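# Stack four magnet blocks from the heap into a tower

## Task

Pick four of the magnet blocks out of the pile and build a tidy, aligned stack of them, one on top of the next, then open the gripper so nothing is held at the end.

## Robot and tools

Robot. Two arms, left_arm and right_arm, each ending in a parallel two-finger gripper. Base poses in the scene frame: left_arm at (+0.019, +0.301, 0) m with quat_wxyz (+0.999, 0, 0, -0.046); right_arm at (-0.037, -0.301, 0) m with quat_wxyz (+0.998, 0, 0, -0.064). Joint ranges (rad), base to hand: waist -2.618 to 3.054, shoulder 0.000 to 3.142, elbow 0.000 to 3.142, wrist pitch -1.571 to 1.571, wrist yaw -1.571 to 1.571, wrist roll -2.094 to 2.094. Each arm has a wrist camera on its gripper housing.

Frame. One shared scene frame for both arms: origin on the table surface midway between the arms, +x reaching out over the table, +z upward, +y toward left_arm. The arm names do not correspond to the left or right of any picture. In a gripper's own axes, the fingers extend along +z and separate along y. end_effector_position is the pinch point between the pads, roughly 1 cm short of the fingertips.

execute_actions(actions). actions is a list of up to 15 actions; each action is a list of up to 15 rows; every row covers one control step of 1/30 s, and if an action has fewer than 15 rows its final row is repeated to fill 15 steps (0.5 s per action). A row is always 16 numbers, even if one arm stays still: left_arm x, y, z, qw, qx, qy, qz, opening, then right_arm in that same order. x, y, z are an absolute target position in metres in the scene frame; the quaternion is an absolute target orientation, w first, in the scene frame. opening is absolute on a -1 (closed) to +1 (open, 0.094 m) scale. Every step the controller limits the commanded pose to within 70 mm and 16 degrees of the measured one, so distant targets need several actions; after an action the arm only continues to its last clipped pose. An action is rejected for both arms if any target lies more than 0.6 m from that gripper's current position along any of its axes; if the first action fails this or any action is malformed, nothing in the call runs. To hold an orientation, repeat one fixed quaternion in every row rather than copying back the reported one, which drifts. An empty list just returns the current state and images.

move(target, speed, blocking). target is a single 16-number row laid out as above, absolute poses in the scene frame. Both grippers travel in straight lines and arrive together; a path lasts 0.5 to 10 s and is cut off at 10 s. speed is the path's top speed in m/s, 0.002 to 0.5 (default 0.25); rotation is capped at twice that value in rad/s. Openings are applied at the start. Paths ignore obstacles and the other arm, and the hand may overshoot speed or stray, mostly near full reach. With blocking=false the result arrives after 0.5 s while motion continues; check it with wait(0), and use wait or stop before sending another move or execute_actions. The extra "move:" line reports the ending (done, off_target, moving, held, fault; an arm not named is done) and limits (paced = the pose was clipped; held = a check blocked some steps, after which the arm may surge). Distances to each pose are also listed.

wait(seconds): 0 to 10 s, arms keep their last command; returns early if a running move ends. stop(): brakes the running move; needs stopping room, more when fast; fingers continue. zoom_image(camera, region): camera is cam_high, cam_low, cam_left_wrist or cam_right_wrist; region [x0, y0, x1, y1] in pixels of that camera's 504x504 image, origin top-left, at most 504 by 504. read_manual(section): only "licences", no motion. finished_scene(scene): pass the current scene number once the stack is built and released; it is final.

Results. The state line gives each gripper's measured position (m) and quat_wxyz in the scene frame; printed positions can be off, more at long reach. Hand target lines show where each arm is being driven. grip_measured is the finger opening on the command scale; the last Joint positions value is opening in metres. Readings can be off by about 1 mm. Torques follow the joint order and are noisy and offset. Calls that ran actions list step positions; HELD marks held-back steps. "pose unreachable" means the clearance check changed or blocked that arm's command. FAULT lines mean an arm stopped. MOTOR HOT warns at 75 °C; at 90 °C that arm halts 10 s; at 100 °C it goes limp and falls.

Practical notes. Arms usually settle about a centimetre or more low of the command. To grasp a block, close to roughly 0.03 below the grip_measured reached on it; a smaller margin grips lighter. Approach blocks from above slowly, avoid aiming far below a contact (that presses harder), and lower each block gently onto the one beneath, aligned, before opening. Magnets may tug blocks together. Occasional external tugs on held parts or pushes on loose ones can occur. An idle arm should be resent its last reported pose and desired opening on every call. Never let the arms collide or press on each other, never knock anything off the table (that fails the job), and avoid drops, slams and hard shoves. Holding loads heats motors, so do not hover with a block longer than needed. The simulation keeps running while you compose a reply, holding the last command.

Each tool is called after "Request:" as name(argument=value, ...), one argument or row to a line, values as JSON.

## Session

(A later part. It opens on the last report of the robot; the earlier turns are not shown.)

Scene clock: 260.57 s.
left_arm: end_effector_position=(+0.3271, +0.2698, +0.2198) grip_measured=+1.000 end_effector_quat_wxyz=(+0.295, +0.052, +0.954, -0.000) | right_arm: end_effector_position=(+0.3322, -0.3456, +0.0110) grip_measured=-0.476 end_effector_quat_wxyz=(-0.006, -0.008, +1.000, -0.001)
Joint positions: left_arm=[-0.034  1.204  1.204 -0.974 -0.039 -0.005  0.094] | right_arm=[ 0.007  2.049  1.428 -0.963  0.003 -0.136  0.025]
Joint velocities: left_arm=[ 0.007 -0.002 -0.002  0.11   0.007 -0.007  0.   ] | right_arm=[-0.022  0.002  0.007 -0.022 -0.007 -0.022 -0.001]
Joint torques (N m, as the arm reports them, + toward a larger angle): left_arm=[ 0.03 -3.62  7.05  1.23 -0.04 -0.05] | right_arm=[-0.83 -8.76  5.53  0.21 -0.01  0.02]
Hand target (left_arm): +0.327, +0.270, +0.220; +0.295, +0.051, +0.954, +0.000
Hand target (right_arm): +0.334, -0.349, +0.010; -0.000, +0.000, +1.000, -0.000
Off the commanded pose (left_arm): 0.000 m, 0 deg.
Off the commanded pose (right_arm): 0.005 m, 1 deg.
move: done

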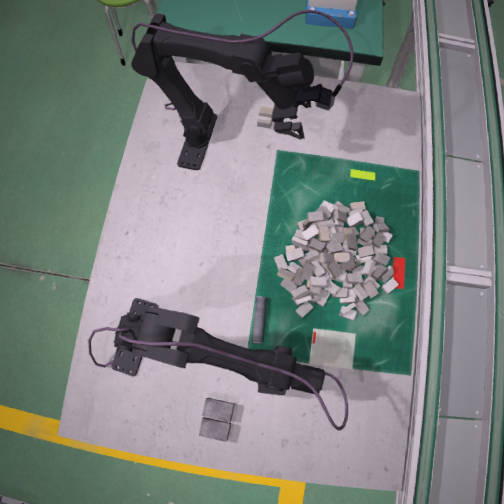

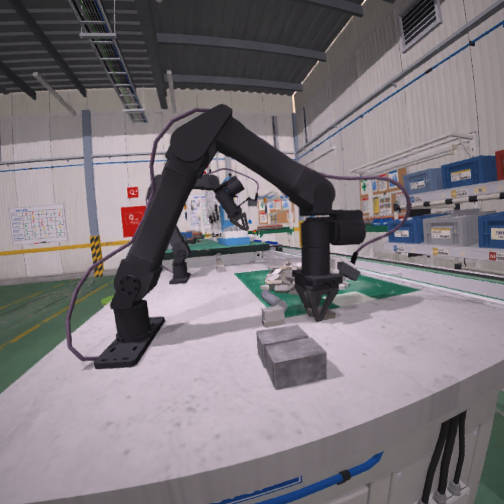

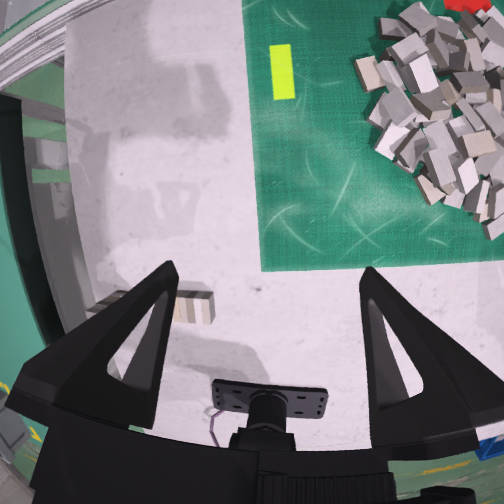

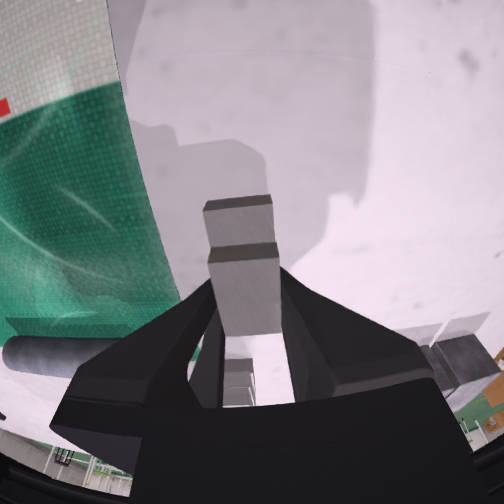

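Request:
execute_actions(
  actions=[
    [[0.327,0.270,0.22,0.295,0.051,0.954,0.0,1.0, 0.3322,-0.3456,0.011,0,0,1,0,-0.48],[0.327,0.270,0.22,0.295,0.051,0.954,0.0,1.0, 0.3322,-0.3456,0.011,0,0,1,0,-0.48],[0.327,0.270,0.22,0.295,0.051,0.954,0.0,1.0, 0.3322,-0.3456,0.011,0,0,1,0,-0.47],[0.327,0.270,0.22,0.295,0.051,0.954,0.0,1.0, 0.3322,-0.3456,0.011,0,0,1,0,-0.47],[0.327,0.270,0.22,0.295,0.051,0.954,0.0,1.0, 0.3322,-0.3456,0.011,0,0,1,0,-0.46],[0.327,0.270,0.22,0.295,0.051,0.954,0.0,1.0, 0.3322,-0.3456,0.011,0,0,1,0,-0.45],[0.327,0.270,0.22,0.295,0.051,0.954,0.0,1.0, 0.3322,-0.3456,0.011,0,0,1,0,-0.44],[0.327,0.270,0.22,0.295,0.051,0.954,0.0,1.0, 0.3322,-0.3456,0.011,0,0,1,0,-0.42],[0.327,0.270,0.22,0.295,0.051,0.954,0.0,1.0, 0.3322,-0.3456,0.011,0,0,1,0,-0.40],[0.327,0.270,0.22,0.295,0.051,0.954,0.0,1.0, 0.3322,-0.3456,0.011,0,0,1,0,-0.36],[0.327,0.270,0.22,0.295,0.051,0.954,0.0,1.0, 0.3322,-0.3456,0.011,0,0,1,0,-0.32],[0.327,0.270,0.22,0.295,0.051,0.954,0.0,1.0, 0.3322,-0.3456,0.011,0,0,1,0,-0.28]],
  ],
)

Request:
move(
  target=[0.327,0.270,0.22,0.295,0.051,0.954,0.0,1.0, 0.334,-0.3456,0.075,0,0,1,0,-0.28],
  speed=0.05,
)

Request:
zoom_image(
  camera="cam_low",
  region=[240, 260, 360, 340],
)

Scene clock: 261.87 s.
left_arm: end_effector_position=(+0.3271, +0.2698, +0.2198) grip_measured=+1.000 end_effector_quat_wxyz=(+0.295, +0.052, +0.954, -0.000) | right_arm: end_effector_position=(+0.3326, -0.3455, +0.0102) grip_measured=-0.283 end_effector_quat_wxyz=(-0.005, -0.004, +1.000, -0.001)
Joint positions: left_arm=[-0.034  1.204  1.204 -0.974 -0.039 -0.005  0.094] | right_arm=[ 0.007  2.049  1.425 -0.956  0.003 -0.128  0.034]
Joint velocities: left_arm=[-0.007 -0.017  0.002  0.037  0.007 -0.022  0.   ] | right_arm=[ 0.007 -0.012  0.017  0.007 -0.066  0.007  0.   ]
Joint torques (N m, as the arm reports them, + toward a larger angle): left_arm=[ 0.02 -3.65  7.06  1.24 -0.05 -0.05] | right_arm=[-0.13 -9.45  4.78  0.21  0.01  0.01]
Hand target (left_arm): +0.327, +0.270, +0.220; +0.295, +0.051, +0.954, +0.000
Hand target (right_arm): +0.332, -0.346, +0.011; -0.000, +0.000, +1.000, -0.000
Off the commanded pose (left_arm): 0.000 m, 0 deg.
Off the commanded pose (right_arm): 0.001 m, 1 deg.
Step readings (end_effector_position):
0: left_arm (+0.3271, +0.2698, +0.2198) | right_arm (+0.3329, -0.3456, +0.0110)
1: left_arm (+0.3271, +0.2698, +0.2198) | right_arm (+0.3326, -0.3456, +0.0106)
2: left_arm (+0.3271, +0.2698, +0.2198) | right_arm (+0.3324, -0.3456, +0.0102)
4: left_arm (+0.3271, +0.2698, +0.2198) | right_arm (+0.3325, -0.3455, +0.0102)
8: left_arm (+0.3271, +0.2698, +0.2198) | right_arm (+0.3325, -0.3455, +0.0102)
15: end_effector_position above

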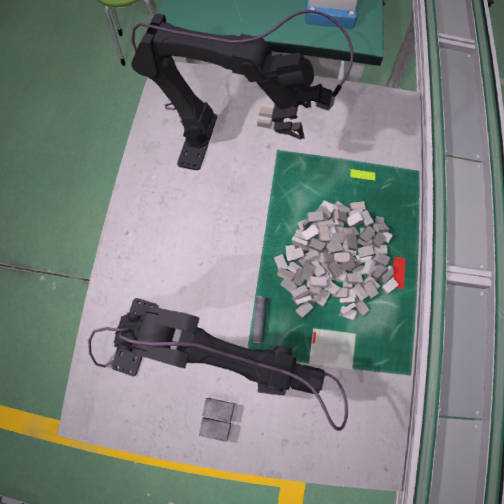

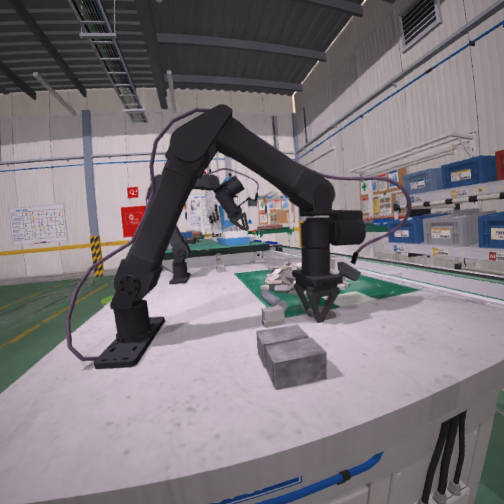

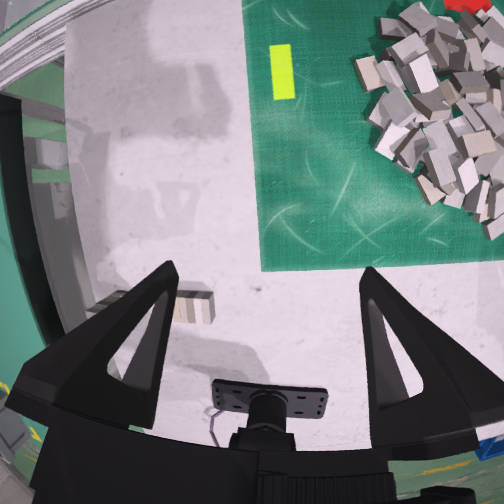

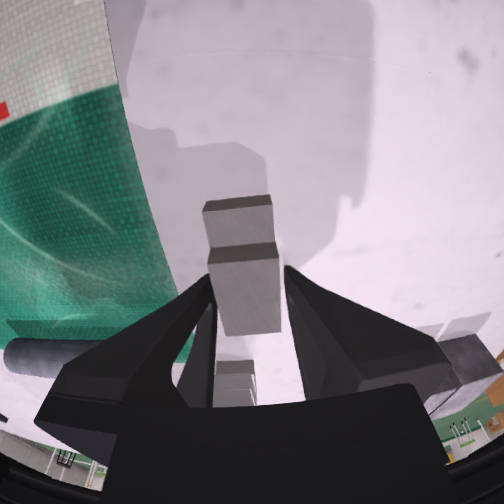

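Scene clock: 263.63 s.
left_arm: end_effector_position=(+0.3271, +0.2698, +0.2198) grip_measured=+1.000 end_effector_quat_wxyz=(+0.295, +0.052, +0.954, -0.000) | right_arm: end_effector_position=(+0.3266, -0.3448, +0.0549) grip_measured=-0.282 end_effector_quat_wxyz=(-0.027, -0.004, +1.000, +0.002)
Joint positions: left_arm=[-0.034  1.204  1.204 -0.974 -0.039 -0.005  0.094] | right_arm=[ 0.007  2.016  1.56  -1.169  0.003 -0.128  0.034]
Joint velocities: left_arm=[-0.017 -0.007  0.012 -0.022  0.037  0.007  0.   ] | right_arm=[-0.002 -0.007 -0.002  0.051 -0.022  0.022  0.001]
Joint torques (N m, as the arm reports them, + toward a larger angle): left_arm=[ 0.03 -3.64  7.06  1.23 -0.06 -0.06] | right_arm=[ -0.1  -11.03   8.54  -0.01   0.     0.03]
Hand target (left_arm): +0.327, +0.270, +0.220; +0.295, +0.051, +0.954, +0.000
Hand target (right_arm): +0.334, -0.346, +0.075; -0.000, -0.000, +1.000, +0.000
Off the commanded pose (left_arm): 0.000 m, 0 deg.
Off the commanded pose (right_arm): 0.021 m, 3 deg.
move: off_target (right_arm)

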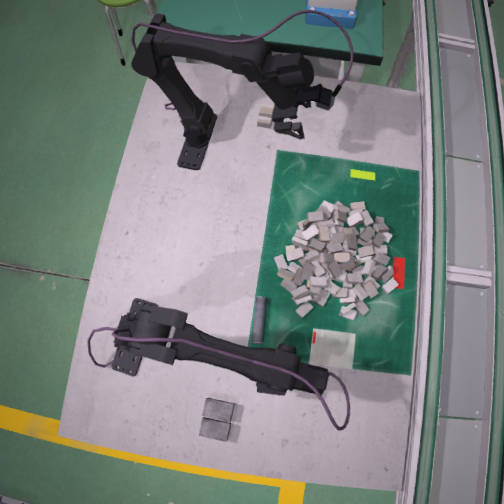

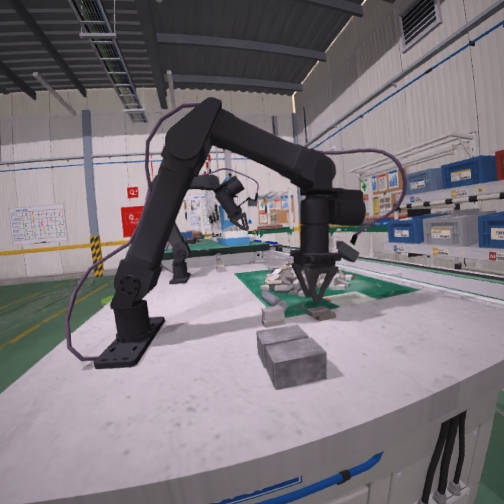

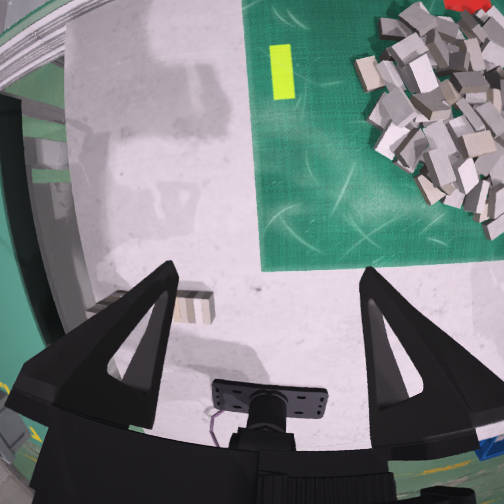

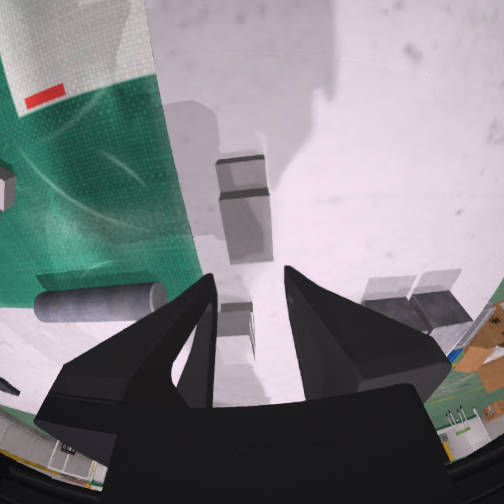

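Region (240, 260, 360, 340) of cam_low's 504x504 image, scaled by 4.200, with more detail than that image has.

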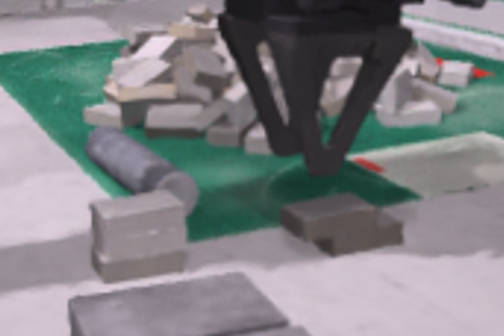

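Request:
zoom_image(
  camera="cam_low",
  region=[295, 295, 345, 330],
)

Request:
zoom_image(
  camera="cam_right_wrist",
  region=[170, 130, 330, 290],
)

Region (295, 295, 345, 330) of cam_low's 504x504 image, scaled by 10.080, with more detail than that image has; it fills the top 353 rows of this view, and the rest is white.

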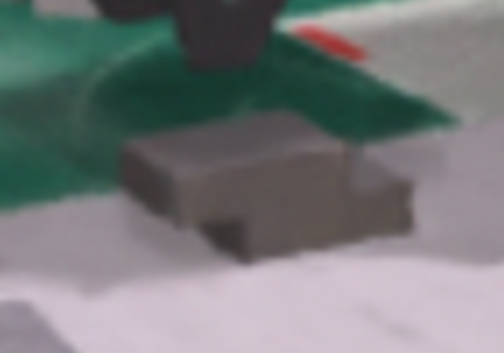

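Region (170, 130, 330, 290) of cam_right_wrist's 504x504 image, scaled by 3.150, with more detail than that image has.

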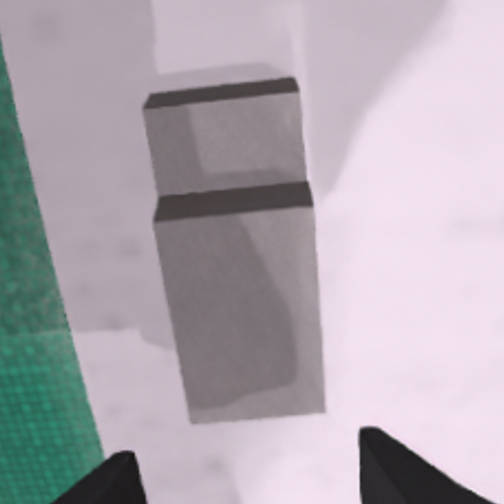

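Request:
move(
  target=[0.327,0.270,0.22,0.295,0.051,0.954,0.0,1.0, 0.336,-0.3465,0.0225,0,0,1,0,-0.28],
  speed=0.025,
)

Request:
zoom_image(
  camera="cam_right_wrist",
  region=[150, 150, 350, 350],
)

Scene clock: 269.10 s.
left_arm: end_effector_position=(+0.3271, +0.2698, +0.2198) grip_measured=+1.000 end_effector_quat_wxyz=(+0.295, +0.052, +0.954, -0.000) | right_arm: end_effector_position=(+0.3361, -0.3460, +0.0269) grip_measured=-0.282 end_effector_quat_wxyz=(+0.001, -0.004, +1.000, -0.001)
Joint positions: left_arm=[-0.034  1.204  1.204 -0.974 -0.039 -0.005  0.094] | right_arm=[ 0.007  2.029  1.466 -1.006  0.003 -0.128  0.034]
Joint velocities: left_arm=[ 0.002 -0.017  0.002  0.037  0.007  0.081  0.   ] | right_arm=[ 0.012  0.002 -0.007  0.022  0.007 -0.037 -0.001]
Joint torques (N m, as the arm reports them, + toward a larger angle): left_arm=[ 0.05 -3.65  7.06  1.23 -0.04 -0.05] | right_arm=[-0.25 -8.4   5.22  0.21  0.02  0.02]
Hand target (left_arm): +0.327, +0.270, +0.220; +0.295, +0.051, +0.954, +0.000
Hand target (right_arm): +0.336, -0.347, +0.023; -0.000, +0.000, +1.000, -0.000
Off the commanded pose (left_arm): 0.000 m, 0 deg.
Off the commanded pose (right_arm): 0.004 m, 0 deg.
move: done

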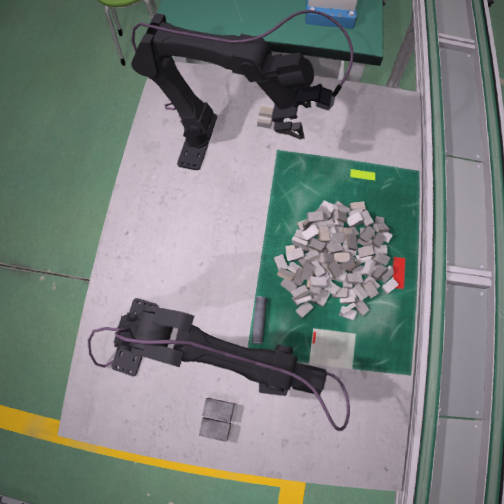

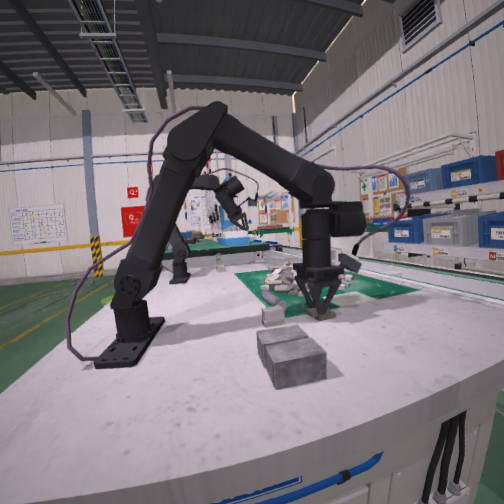

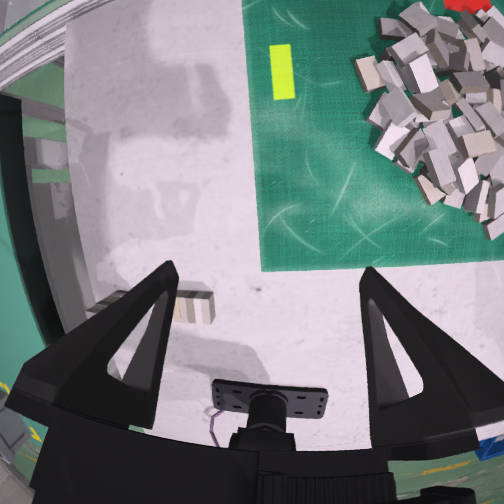

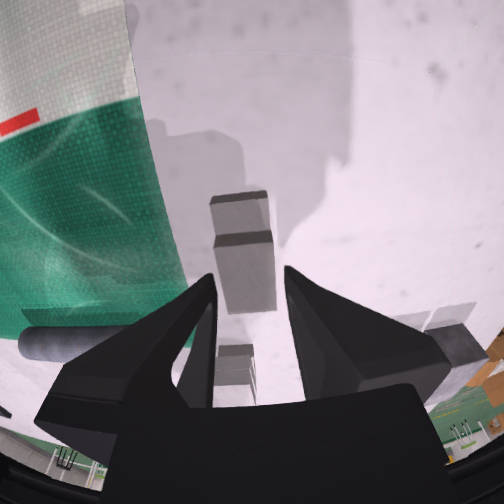

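Region (150, 150, 350, 350) of cam_right_wrist's 504x504 image, scaled by 2.520, with more detail than that image has.

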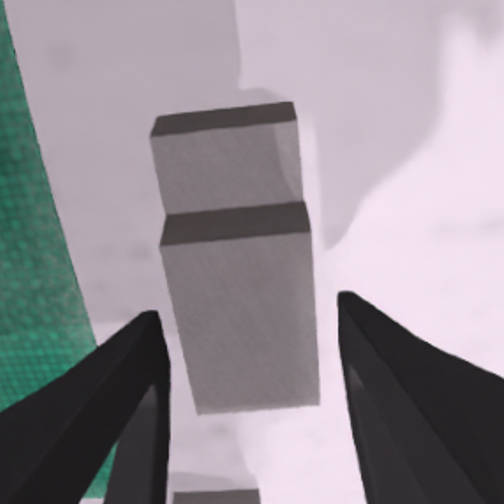

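Request:
execute_actions(
  actions=[],
)

Scene clock: 270.70 s.
left_arm: end_effector_position=(+0.3271, +0.2698, +0.2198) grip_measured=+1.000 end_effector_quat_wxyz=(+0.295, +0.052, +0.954, -0.000) | right_arm: end_effector_position=(+0.3364, -0.3460, +0.0269) grip_measured=-0.282 end_effector_quat_wxyz=(+0.001, -0.004, +1.000, -0.001)
Joint positions: left_arm=[-0.034  1.204  1.204 -0.974 -0.039 -0.005  0.094] | right_arm=[ 0.007  2.029  1.466 -1.005  0.003 -0.128  0.034]
Joint velocities: left_arm=[-0.032  0.002 -0.007 -0.022  0.037 -0.022  0.   ] | right_arm=[-0.017  0.007  0.007 -0.081  0.081 -0.037 -0.001]
Joint torques (N m, as the arm reports them, + toward a larger angle): left_arm=[ 0.01 -3.63  7.06  1.23 -0.06 -0.04] | right_arm=[-0.28 -8.26  5.2   0.25  0.01  0.03]
Hand target (left_arm): +0.327, +0.270, +0.220; +0.295, +0.051, +0.954, +0.000
Hand target (right_arm): +0.336, -0.347, +0.023; -0.000, +0.000, +1.000, -0.000
Off the commanded pose (left_arm): 0.000 m, 0 deg.
Off the commanded pose (right_arm): 0.004 m, 0 deg.

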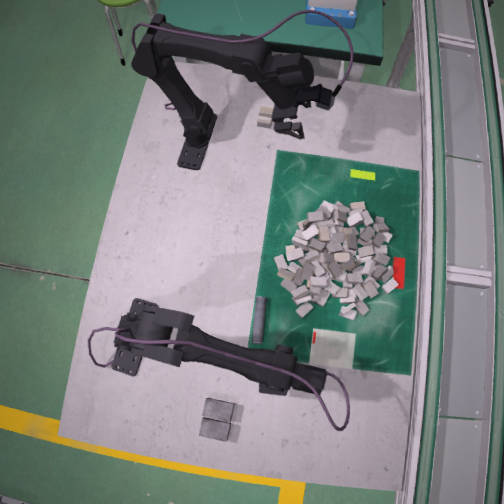

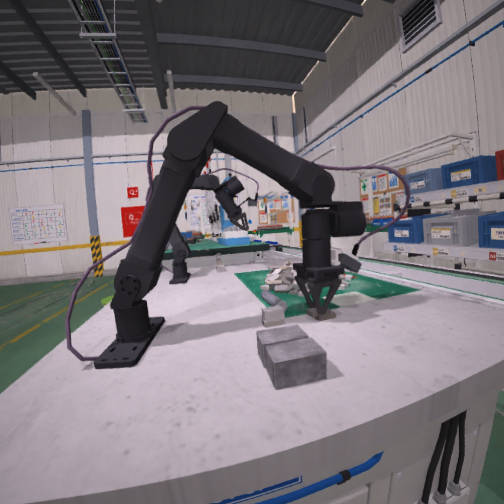

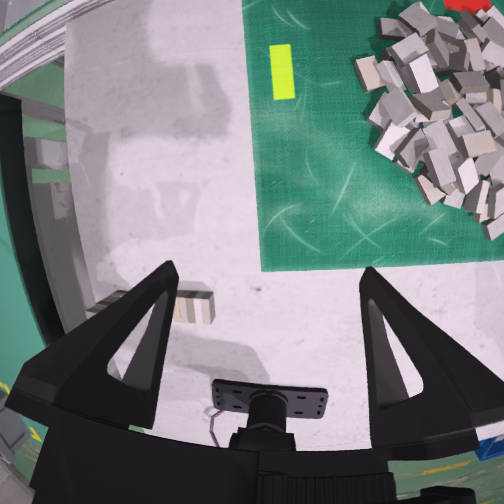

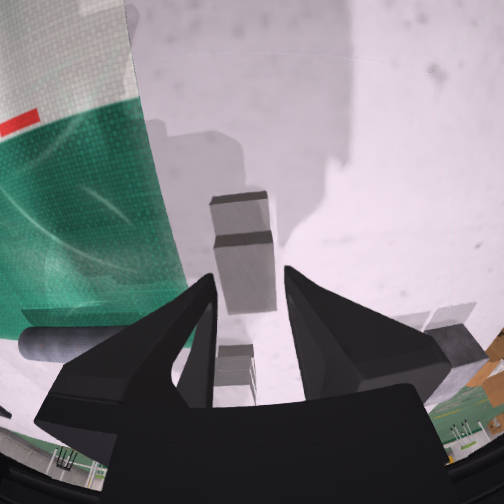

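Request:
move(
  target=[0.327, 0.270, 0.22, 0.295, 0.051, 0.954, 0.0, 1.0, 0.337, -0.3465, 0.019, 0, 0, 1, 0, -0.28],
  speed=0.02,
)

Scene clock: 273.00 s.
left_arm: end_effector_position=(+0.3271, +0.2698, +0.2198) grip_measured=+1.000 end_effector_quat_wxyz=(+0.295, +0.052, +0.954, -0.000) | right_arm: end_effector_position=(+0.3387, -0.3463, +0.0270) grip_measured=-0.282 end_effector_quat_wxyz=(+0.006, -0.004, +1.000, -0.002)
Joint positions: left_arm=[-0.034  1.204  1.204 -0.974 -0.039 -0.005  0.094] | right_arm=[ 0.007  2.029  1.466 -0.995  0.003 -0.128  0.034]
Joint velocities: left_arm=[-0.007 -0.002 -0.007  0.037  0.007  0.022  0.   ] | right_arm=[-0.012 -0.007  0.007  0.066  0.022 -0.11  -0.001]
Joint torques (N m, as the arm reports them, + toward a larger angle): left_arm=[ 0.02 -3.65  7.05  1.22 -0.05 -0.05] | right_arm=[-0.25 -7.72  5.1   0.24  0.    0.03]
Hand target (left_arm): +0.327, +0.270, +0.220; +0.295, +0.051, +0.954, +0.000
Hand target (right_arm): +0.337, -0.346, +0.019; +0.000, -0.000, +1.000, +0.000
Off the commanded pose (left_arm): 0.000 m, 0 deg.
Off the commanded pose (right_arm): 0.008 m, 1 deg.
move: done

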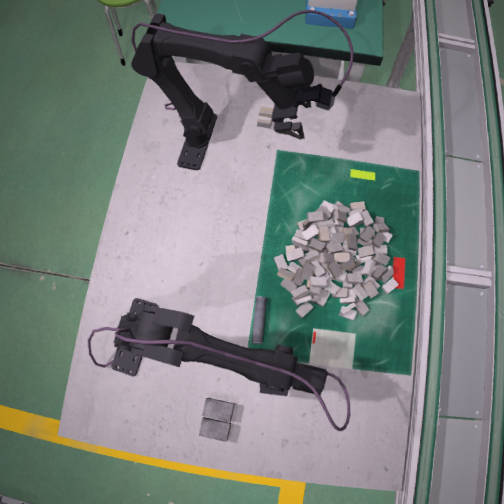

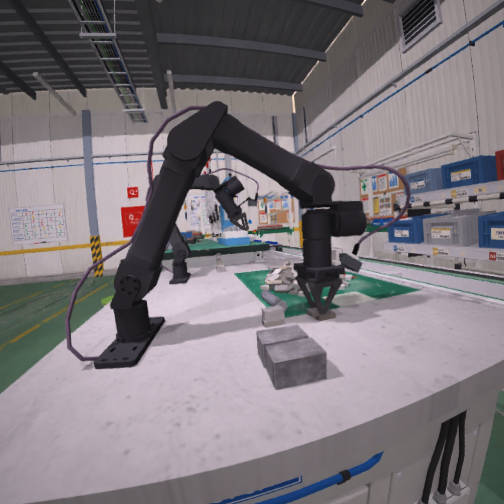

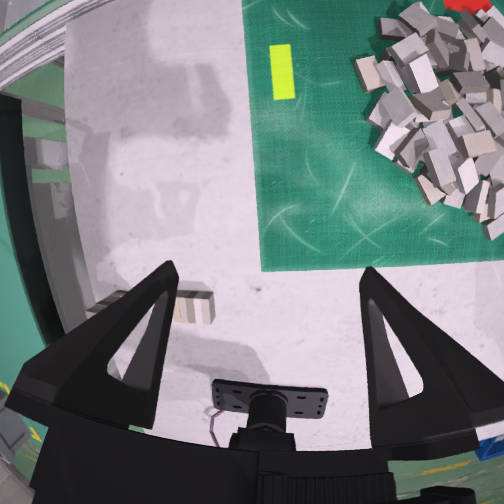

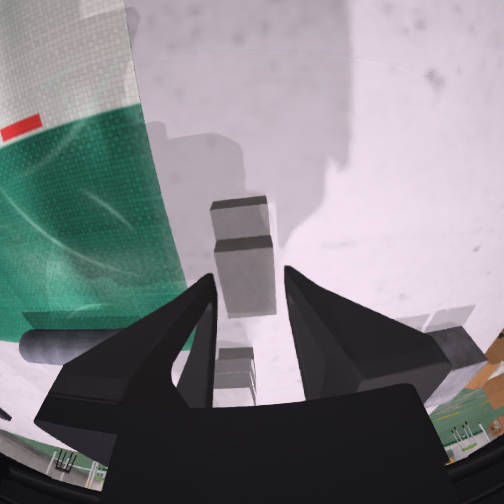

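Request:
move(
  target=[0.327, 0.270, 0.22, 0.295, 0.051, 0.954, 0.0, 1.0, 0.334, -0.3465, 0.014, 0, 0, 1, 0, -0.28],
  speed=0.02,
)

Scene clock: 274.27 s.
left_arm: end_effector_position=(+0.3271, +0.2698, +0.2198) grip_measured=+1.000 end_effector_quat_wxyz=(+0.295, +0.052, +0.954, -0.000) | right_arm: end_effector_position=(+0.3343, -0.3457, +0.0199) grip_measured=-0.282 end_effector_quat_wxyz=(+0.002, -0.004, +1.000, -0.002)
Joint positions: left_arm=[-0.034  1.204  1.204 -0.974 -0.039 -0.005  0.094] | right_arm=[ 0.007  2.029  1.436 -0.974  0.003 -0.128  0.034]
Joint velocities: left_arm=[ 0.012  0.007 -0.002  0.037 -0.007 -0.022  0.   ] | right_arm=[-0.002 -0.002  0.007 -0.007 -0.037  0.022 -0.   ]
Joint torques (N m, as the arm reports them, + toward a larger angle): left_arm=[ 0.03 -3.62  7.05  1.23 -0.04 -0.05] | right_arm=[-0.28 -7.97  5.27  0.23  0.    0.01]
Hand target (left_arm): +0.327, +0.270, +0.220; +0.295, +0.051, +0.954, +0.000
Hand target (right_arm): +0.334, -0.346, +0.014; -0.000, -0.000, +1.000, +0.000
Off the commanded pose (left_arm): 0.000 m, 0 deg.
Off the commanded pose (right_arm): 0.006 m, 1 deg.
move: done

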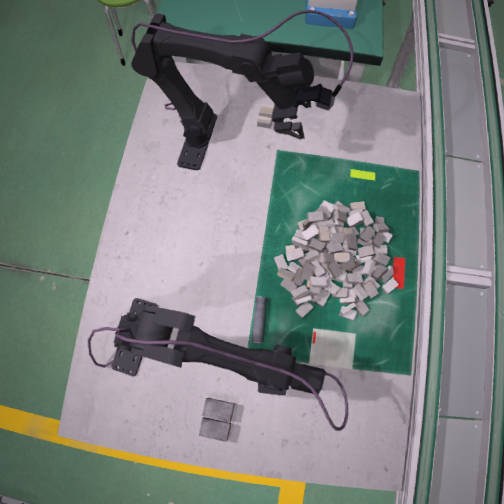

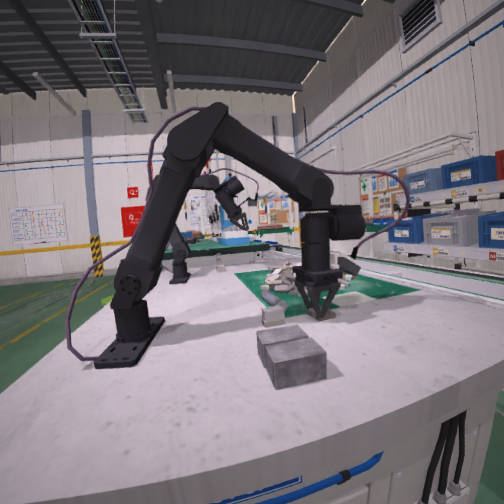

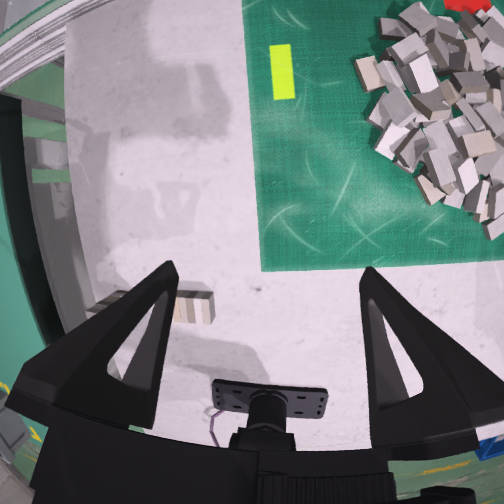

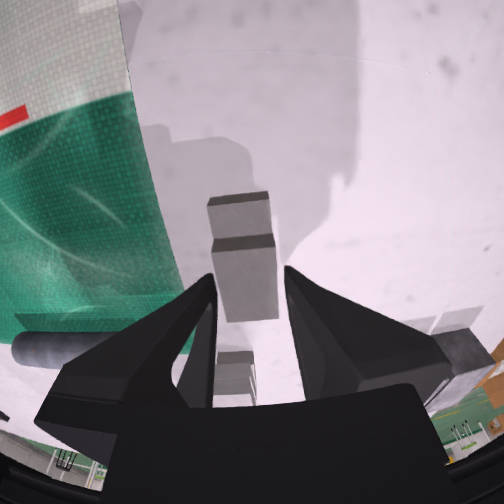

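Request:
move(
  target=[0.327, 0.270, 0.22, 0.295, 0.051, 0.954, 0.0, 1.0, 0.334, -0.3465, 0.028, 0, 0, 1, 0, -0.28],
  speed=0.02,
)

Scene clock: 275.60 s.
left_arm: end_effector_position=(+0.3271, +0.2698, +0.2198) grip_measured=+1.000 end_effector_quat_wxyz=(+0.295, +0.052, +0.954, -0.000) | right_arm: end_effector_position=(+0.3285, -0.3450, +0.0199) grip_measured=-0.282 end_effector_quat_wxyz=(-0.010, -0.004, +1.000, -0.000)
Joint positions: left_arm=[-0.034  1.204  1.204 -0.974 -0.039 -0.005  0.094] | right_arm=[ 0.007  2.029  1.436 -0.997  0.003 -0.128  0.034]
Joint velocities: left_arm=[-0.002  0.002 -0.012  0.066  0.007 -0.037  0.   ] | right_arm=[ 0.007 -0.002 -0.012 -0.022 -0.125 -0.095 -0.001]
Joint torques (N m, as the arm reports them, + toward a larger angle): left_arm=[ 0.04 -3.61  7.07  1.22 -0.05 -0.05] | right_arm=[-0.32 -9.11  7.97  0.02  0.    0.  ]
Hand target (left_arm): +0.327, +0.270, +0.220; +0.295, +0.051, +0.954, +0.000
Hand target (right_arm): +0.334, -0.346, +0.028; +0.000, -0.000, +1.000, +0.000
Off the commanded pose (left_arm): 0.000 m, 0 deg.
Off the commanded pose (right_arm): 0.010 m, 1 deg.
move: done

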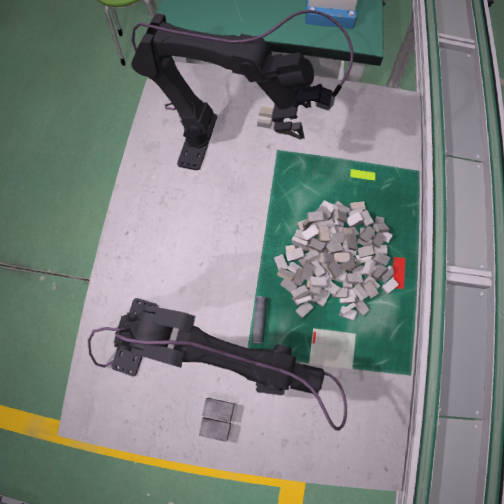

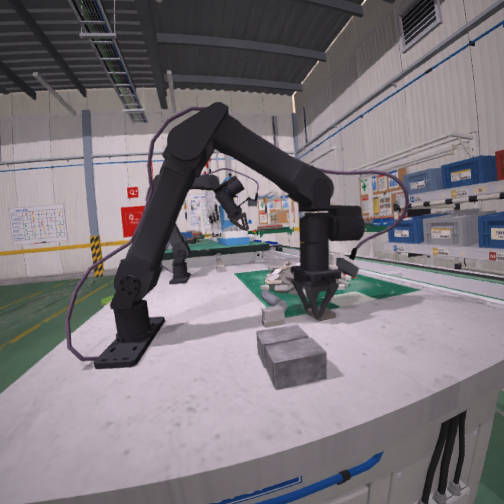

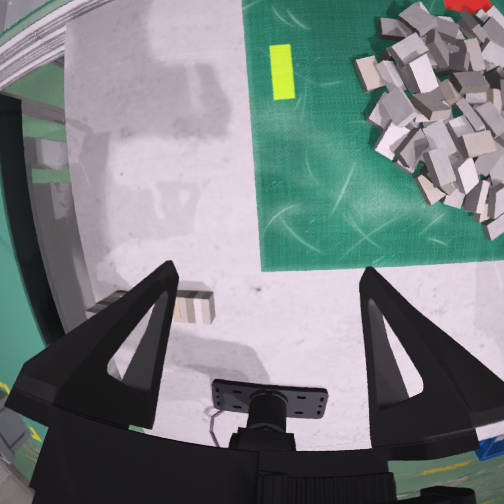

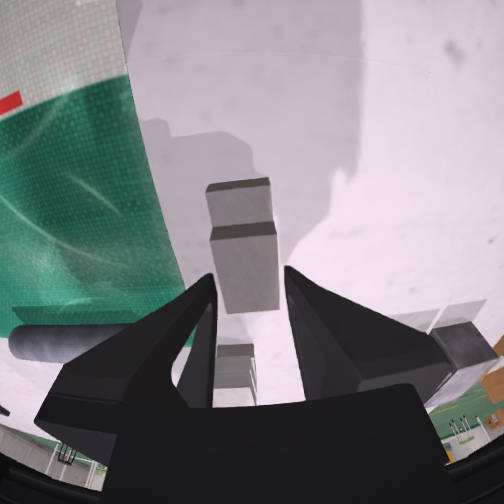

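Request:
move(
  target=[0.327, 0.270, 0.22, 0.295, 0.051, 0.954, 0.0, 1.0, 0.334, -0.3465, 0.033, 0, 0, 1, 0, -0.28],
  speed=0.02,
)

Scene clock: 276.93 s.
left_arm: end_effector_position=(+0.3271, +0.2698, +0.2198) grip_measured=+1.000 end_effector_quat_wxyz=(+0.295, +0.052, +0.954, -0.000) | right_arm: end_effector_position=(+0.3240, -0.3445, +0.0200) grip_measured=-0.282 end_effector_quat_wxyz=(-0.019, -0.004, +1.000, +0.001)
Joint positions: left_arm=[-0.034  1.204  1.204 -0.974 -0.039 -0.005  0.094] | right_arm=[ 0.007  2.029  1.436 -1.015  0.003 -0.128  0.034]
Joint velocities: left_arm=[ 0.002 -0.002 -0.002 -0.081 -0.037 -0.037  0.   ] | right_arm=[ 0.007 -0.002 -0.002  0.007  0.007 -0.007 -0.001]
Joint torques (N m, as the arm reports them, + toward a larger angle): left_arm=[ 0.06 -3.6   7.05  1.23 -0.05 -0.05] | right_arm=[-0.34 -9.56  8.9   0.    0.01  0.01]
Hand target (left_arm): +0.327, +0.270, +0.220; +0.295, +0.051, +0.954, +0.000
Hand target (right_arm): +0.334, -0.347, +0.033; +0.000, +0.000, +1.000, -0.000
Off the commanded pose (left_arm): 0.000 m, 0 deg.
Off the commanded pose (right_arm): 0.016 m, 2 deg.
move: off_target (right_arm)

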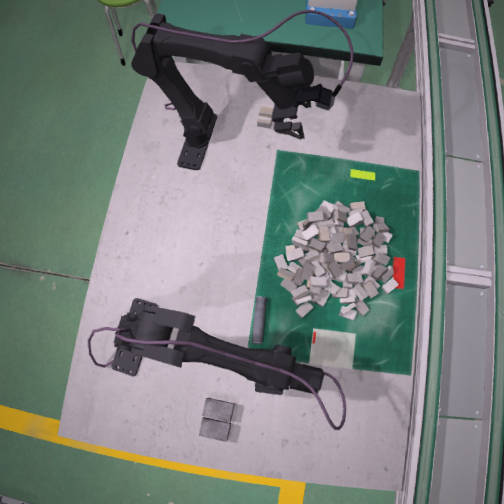

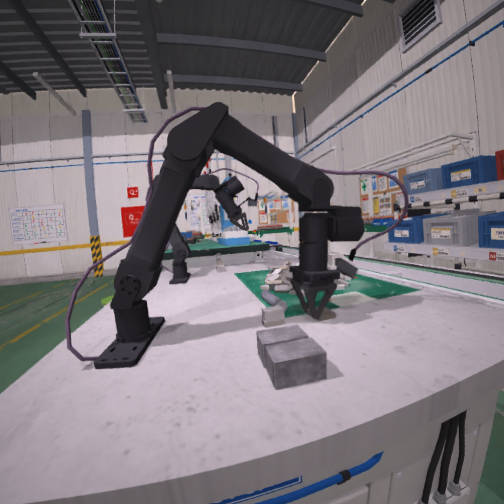

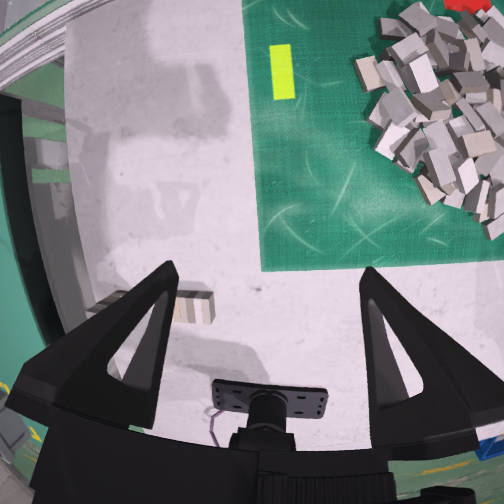

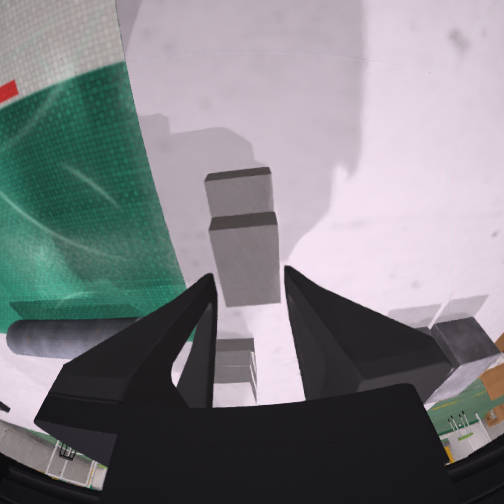

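Request:
move(
  target=[0.327, 0.270, 0.22, 0.295, 0.051, 0.954, 0.0, 1.0, 0.336, -0.3465, 0.04, 0, 0, 1, 0, -0.28],
  speed=0.02,
)

Scene clock: 278.93 s.
left_arm: end_effector_position=(+0.3271, +0.2698, +0.2198) grip_measured=+1.000 end_effector_quat_wxyz=(+0.295, +0.052, +0.954, -0.000) | right_arm: end_effector_position=(+0.3286, -0.3450, +0.0282) grip_measured=-0.282 end_effector_quat_wxyz=(-0.015, -0.004, +1.000, +0.001)
Joint positions: left_arm=[-0.034  1.204  1.204 -0.974 -0.039 -0.005  0.094] | right_arm=[ 0.007  2.029  1.471 -1.043  0.003 -0.128  0.034]
Joint velocities: left_arm=[0.012 0.007 0.002 0.007 0.081 0.066 0.   ] | right_arm=[-0.002  0.002  0.012 -0.022  0.037 -0.007 -0.   ]
Joint torques (N m, as the arm reports them, + toward a larger angle): left_arm=[ 0.05 -3.66  7.04  1.23 -0.05 -0.04] | right_arm=[-0.27 -9.59  8.4   0.02  0.01  0.  ]
Hand target (left_arm): +0.327, +0.270, +0.220; +0.295, +0.051, +0.954, +0.000
Hand target (right_arm): +0.336, -0.347, +0.040; +0.000, +0.000, +1.000, -0.000
Off the commanded pose (left_arm): 0.000 m, 0 deg.
Off the commanded pose (right_arm): 0.014 m, 2 deg.
move: off_target (right_arm)

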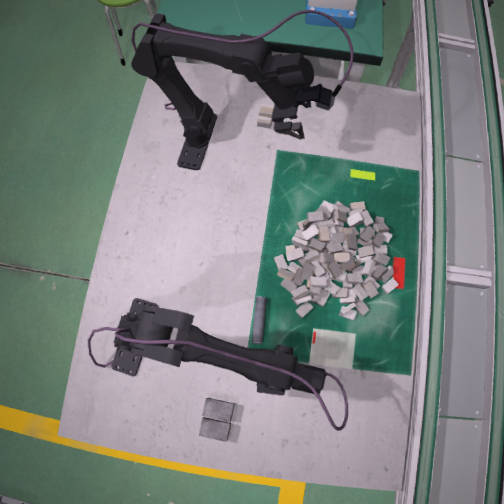

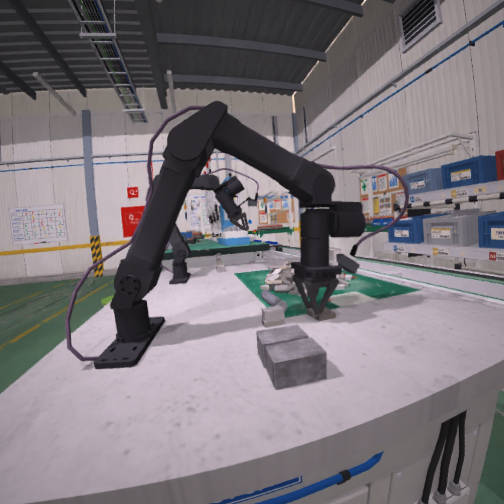

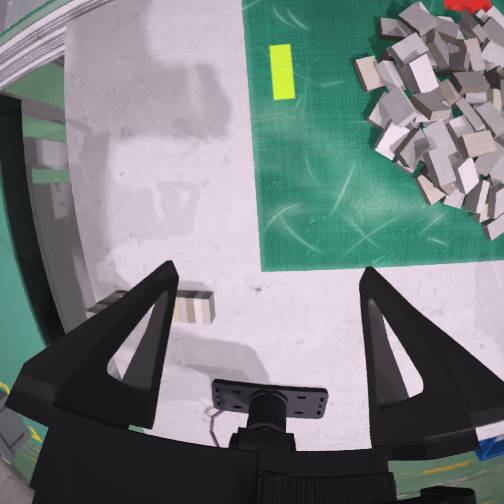

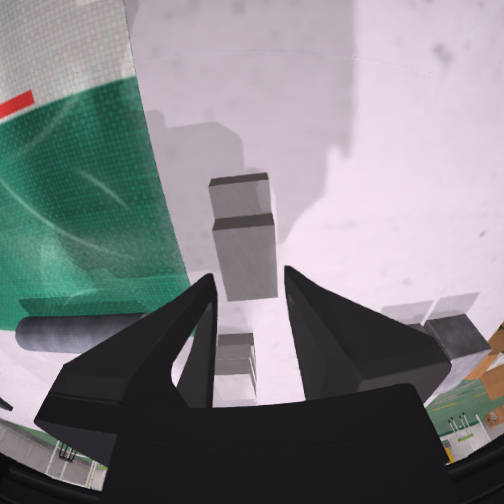

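Request:
move(
  target=[0.327, 0.270, 0.22, 0.295, 0.051, 0.954, 0.0, 1.0, 0.338, -0.3465, 0.0175, 0, 0, 1, 0, -0.28],
  speed=0.02,
)

Scene clock: 280.77 s.
left_arm: end_effector_position=(+0.3271, +0.2698, +0.2198) grip_measured=+1.000 end_effector_quat_wxyz=(+0.295, +0.052, +0.954, -0.000) | right_arm: end_effector_position=(+0.3410, -0.3466, +0.0282) grip_measured=-0.282 end_effector_quat_wxyz=(+0.010, -0.004, +1.000, -0.003)
Joint positions: left_arm=[-0.034  1.204  1.204 -0.974 -0.039 -0.005  0.094] | right_arm=[ 0.007  2.029  1.471 -0.993  0.003 -0.128  0.034]
Joint velocities: left_arm=[ 0.012 -0.002  0.027  0.022  0.037 -0.037  0.   ] | right_arm=[ 0.002 -0.012 -0.002 -0.007 -0.007 -0.051 -0.001]
Joint torques (N m, as the arm reports them, + toward a larger angle): left_arm=[ 0.03 -3.66  7.08  1.23 -0.06 -0.05] | right_arm=[-0.21 -7.38  4.83  0.25  0.    0.03]
Hand target (left_arm): +0.327, +0.270, +0.220; +0.295, +0.051, +0.954, +0.000
Hand target (right_arm): +0.338, -0.347, +0.018; -0.000, +0.000, +1.000, -0.000
Off the commanded pose (left_arm): 0.000 m, 0 deg.
Off the commanded pose (right_arm): 0.011 m, 1 deg.
move: off_target (right_arm)

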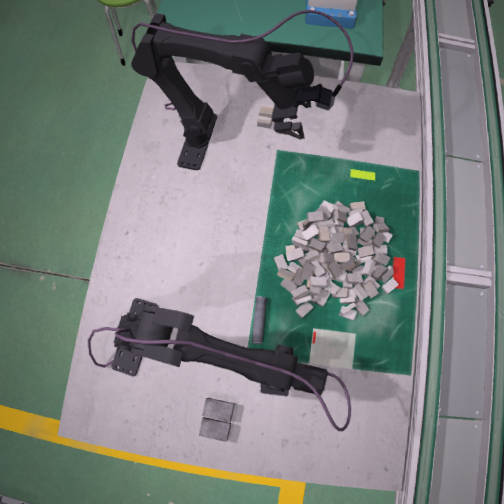

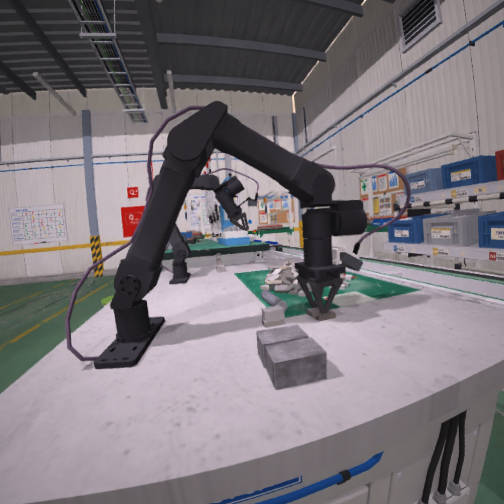

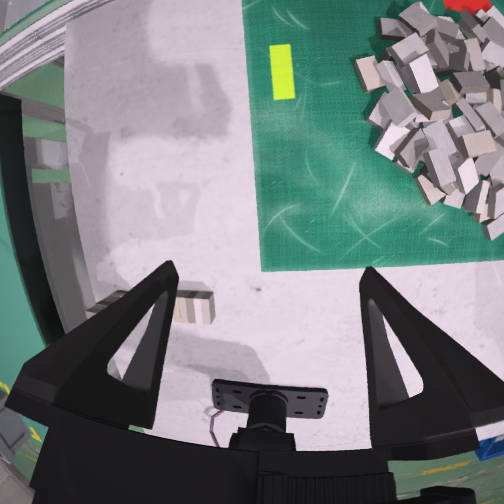

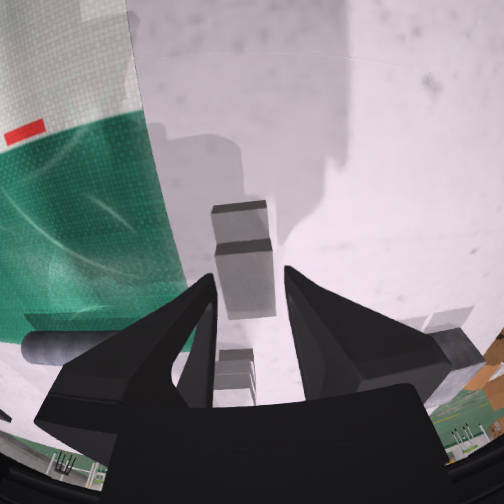

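Request:
zoom_image(
  camera="cam_low",
  region=[280, 270, 360, 330],
)

Region (280, 270, 360, 330) of cam_low's 504x504 image, scaled by 6.300, with more detail than that image has; it fills the top 378 rows of this view, and the rest is white.

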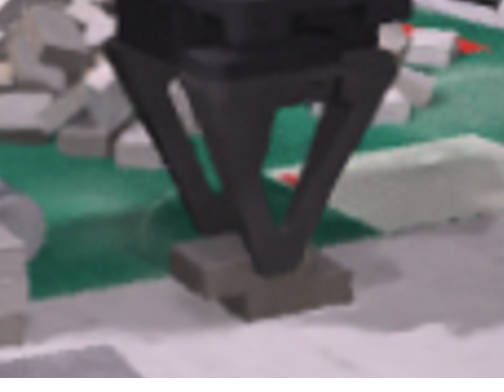

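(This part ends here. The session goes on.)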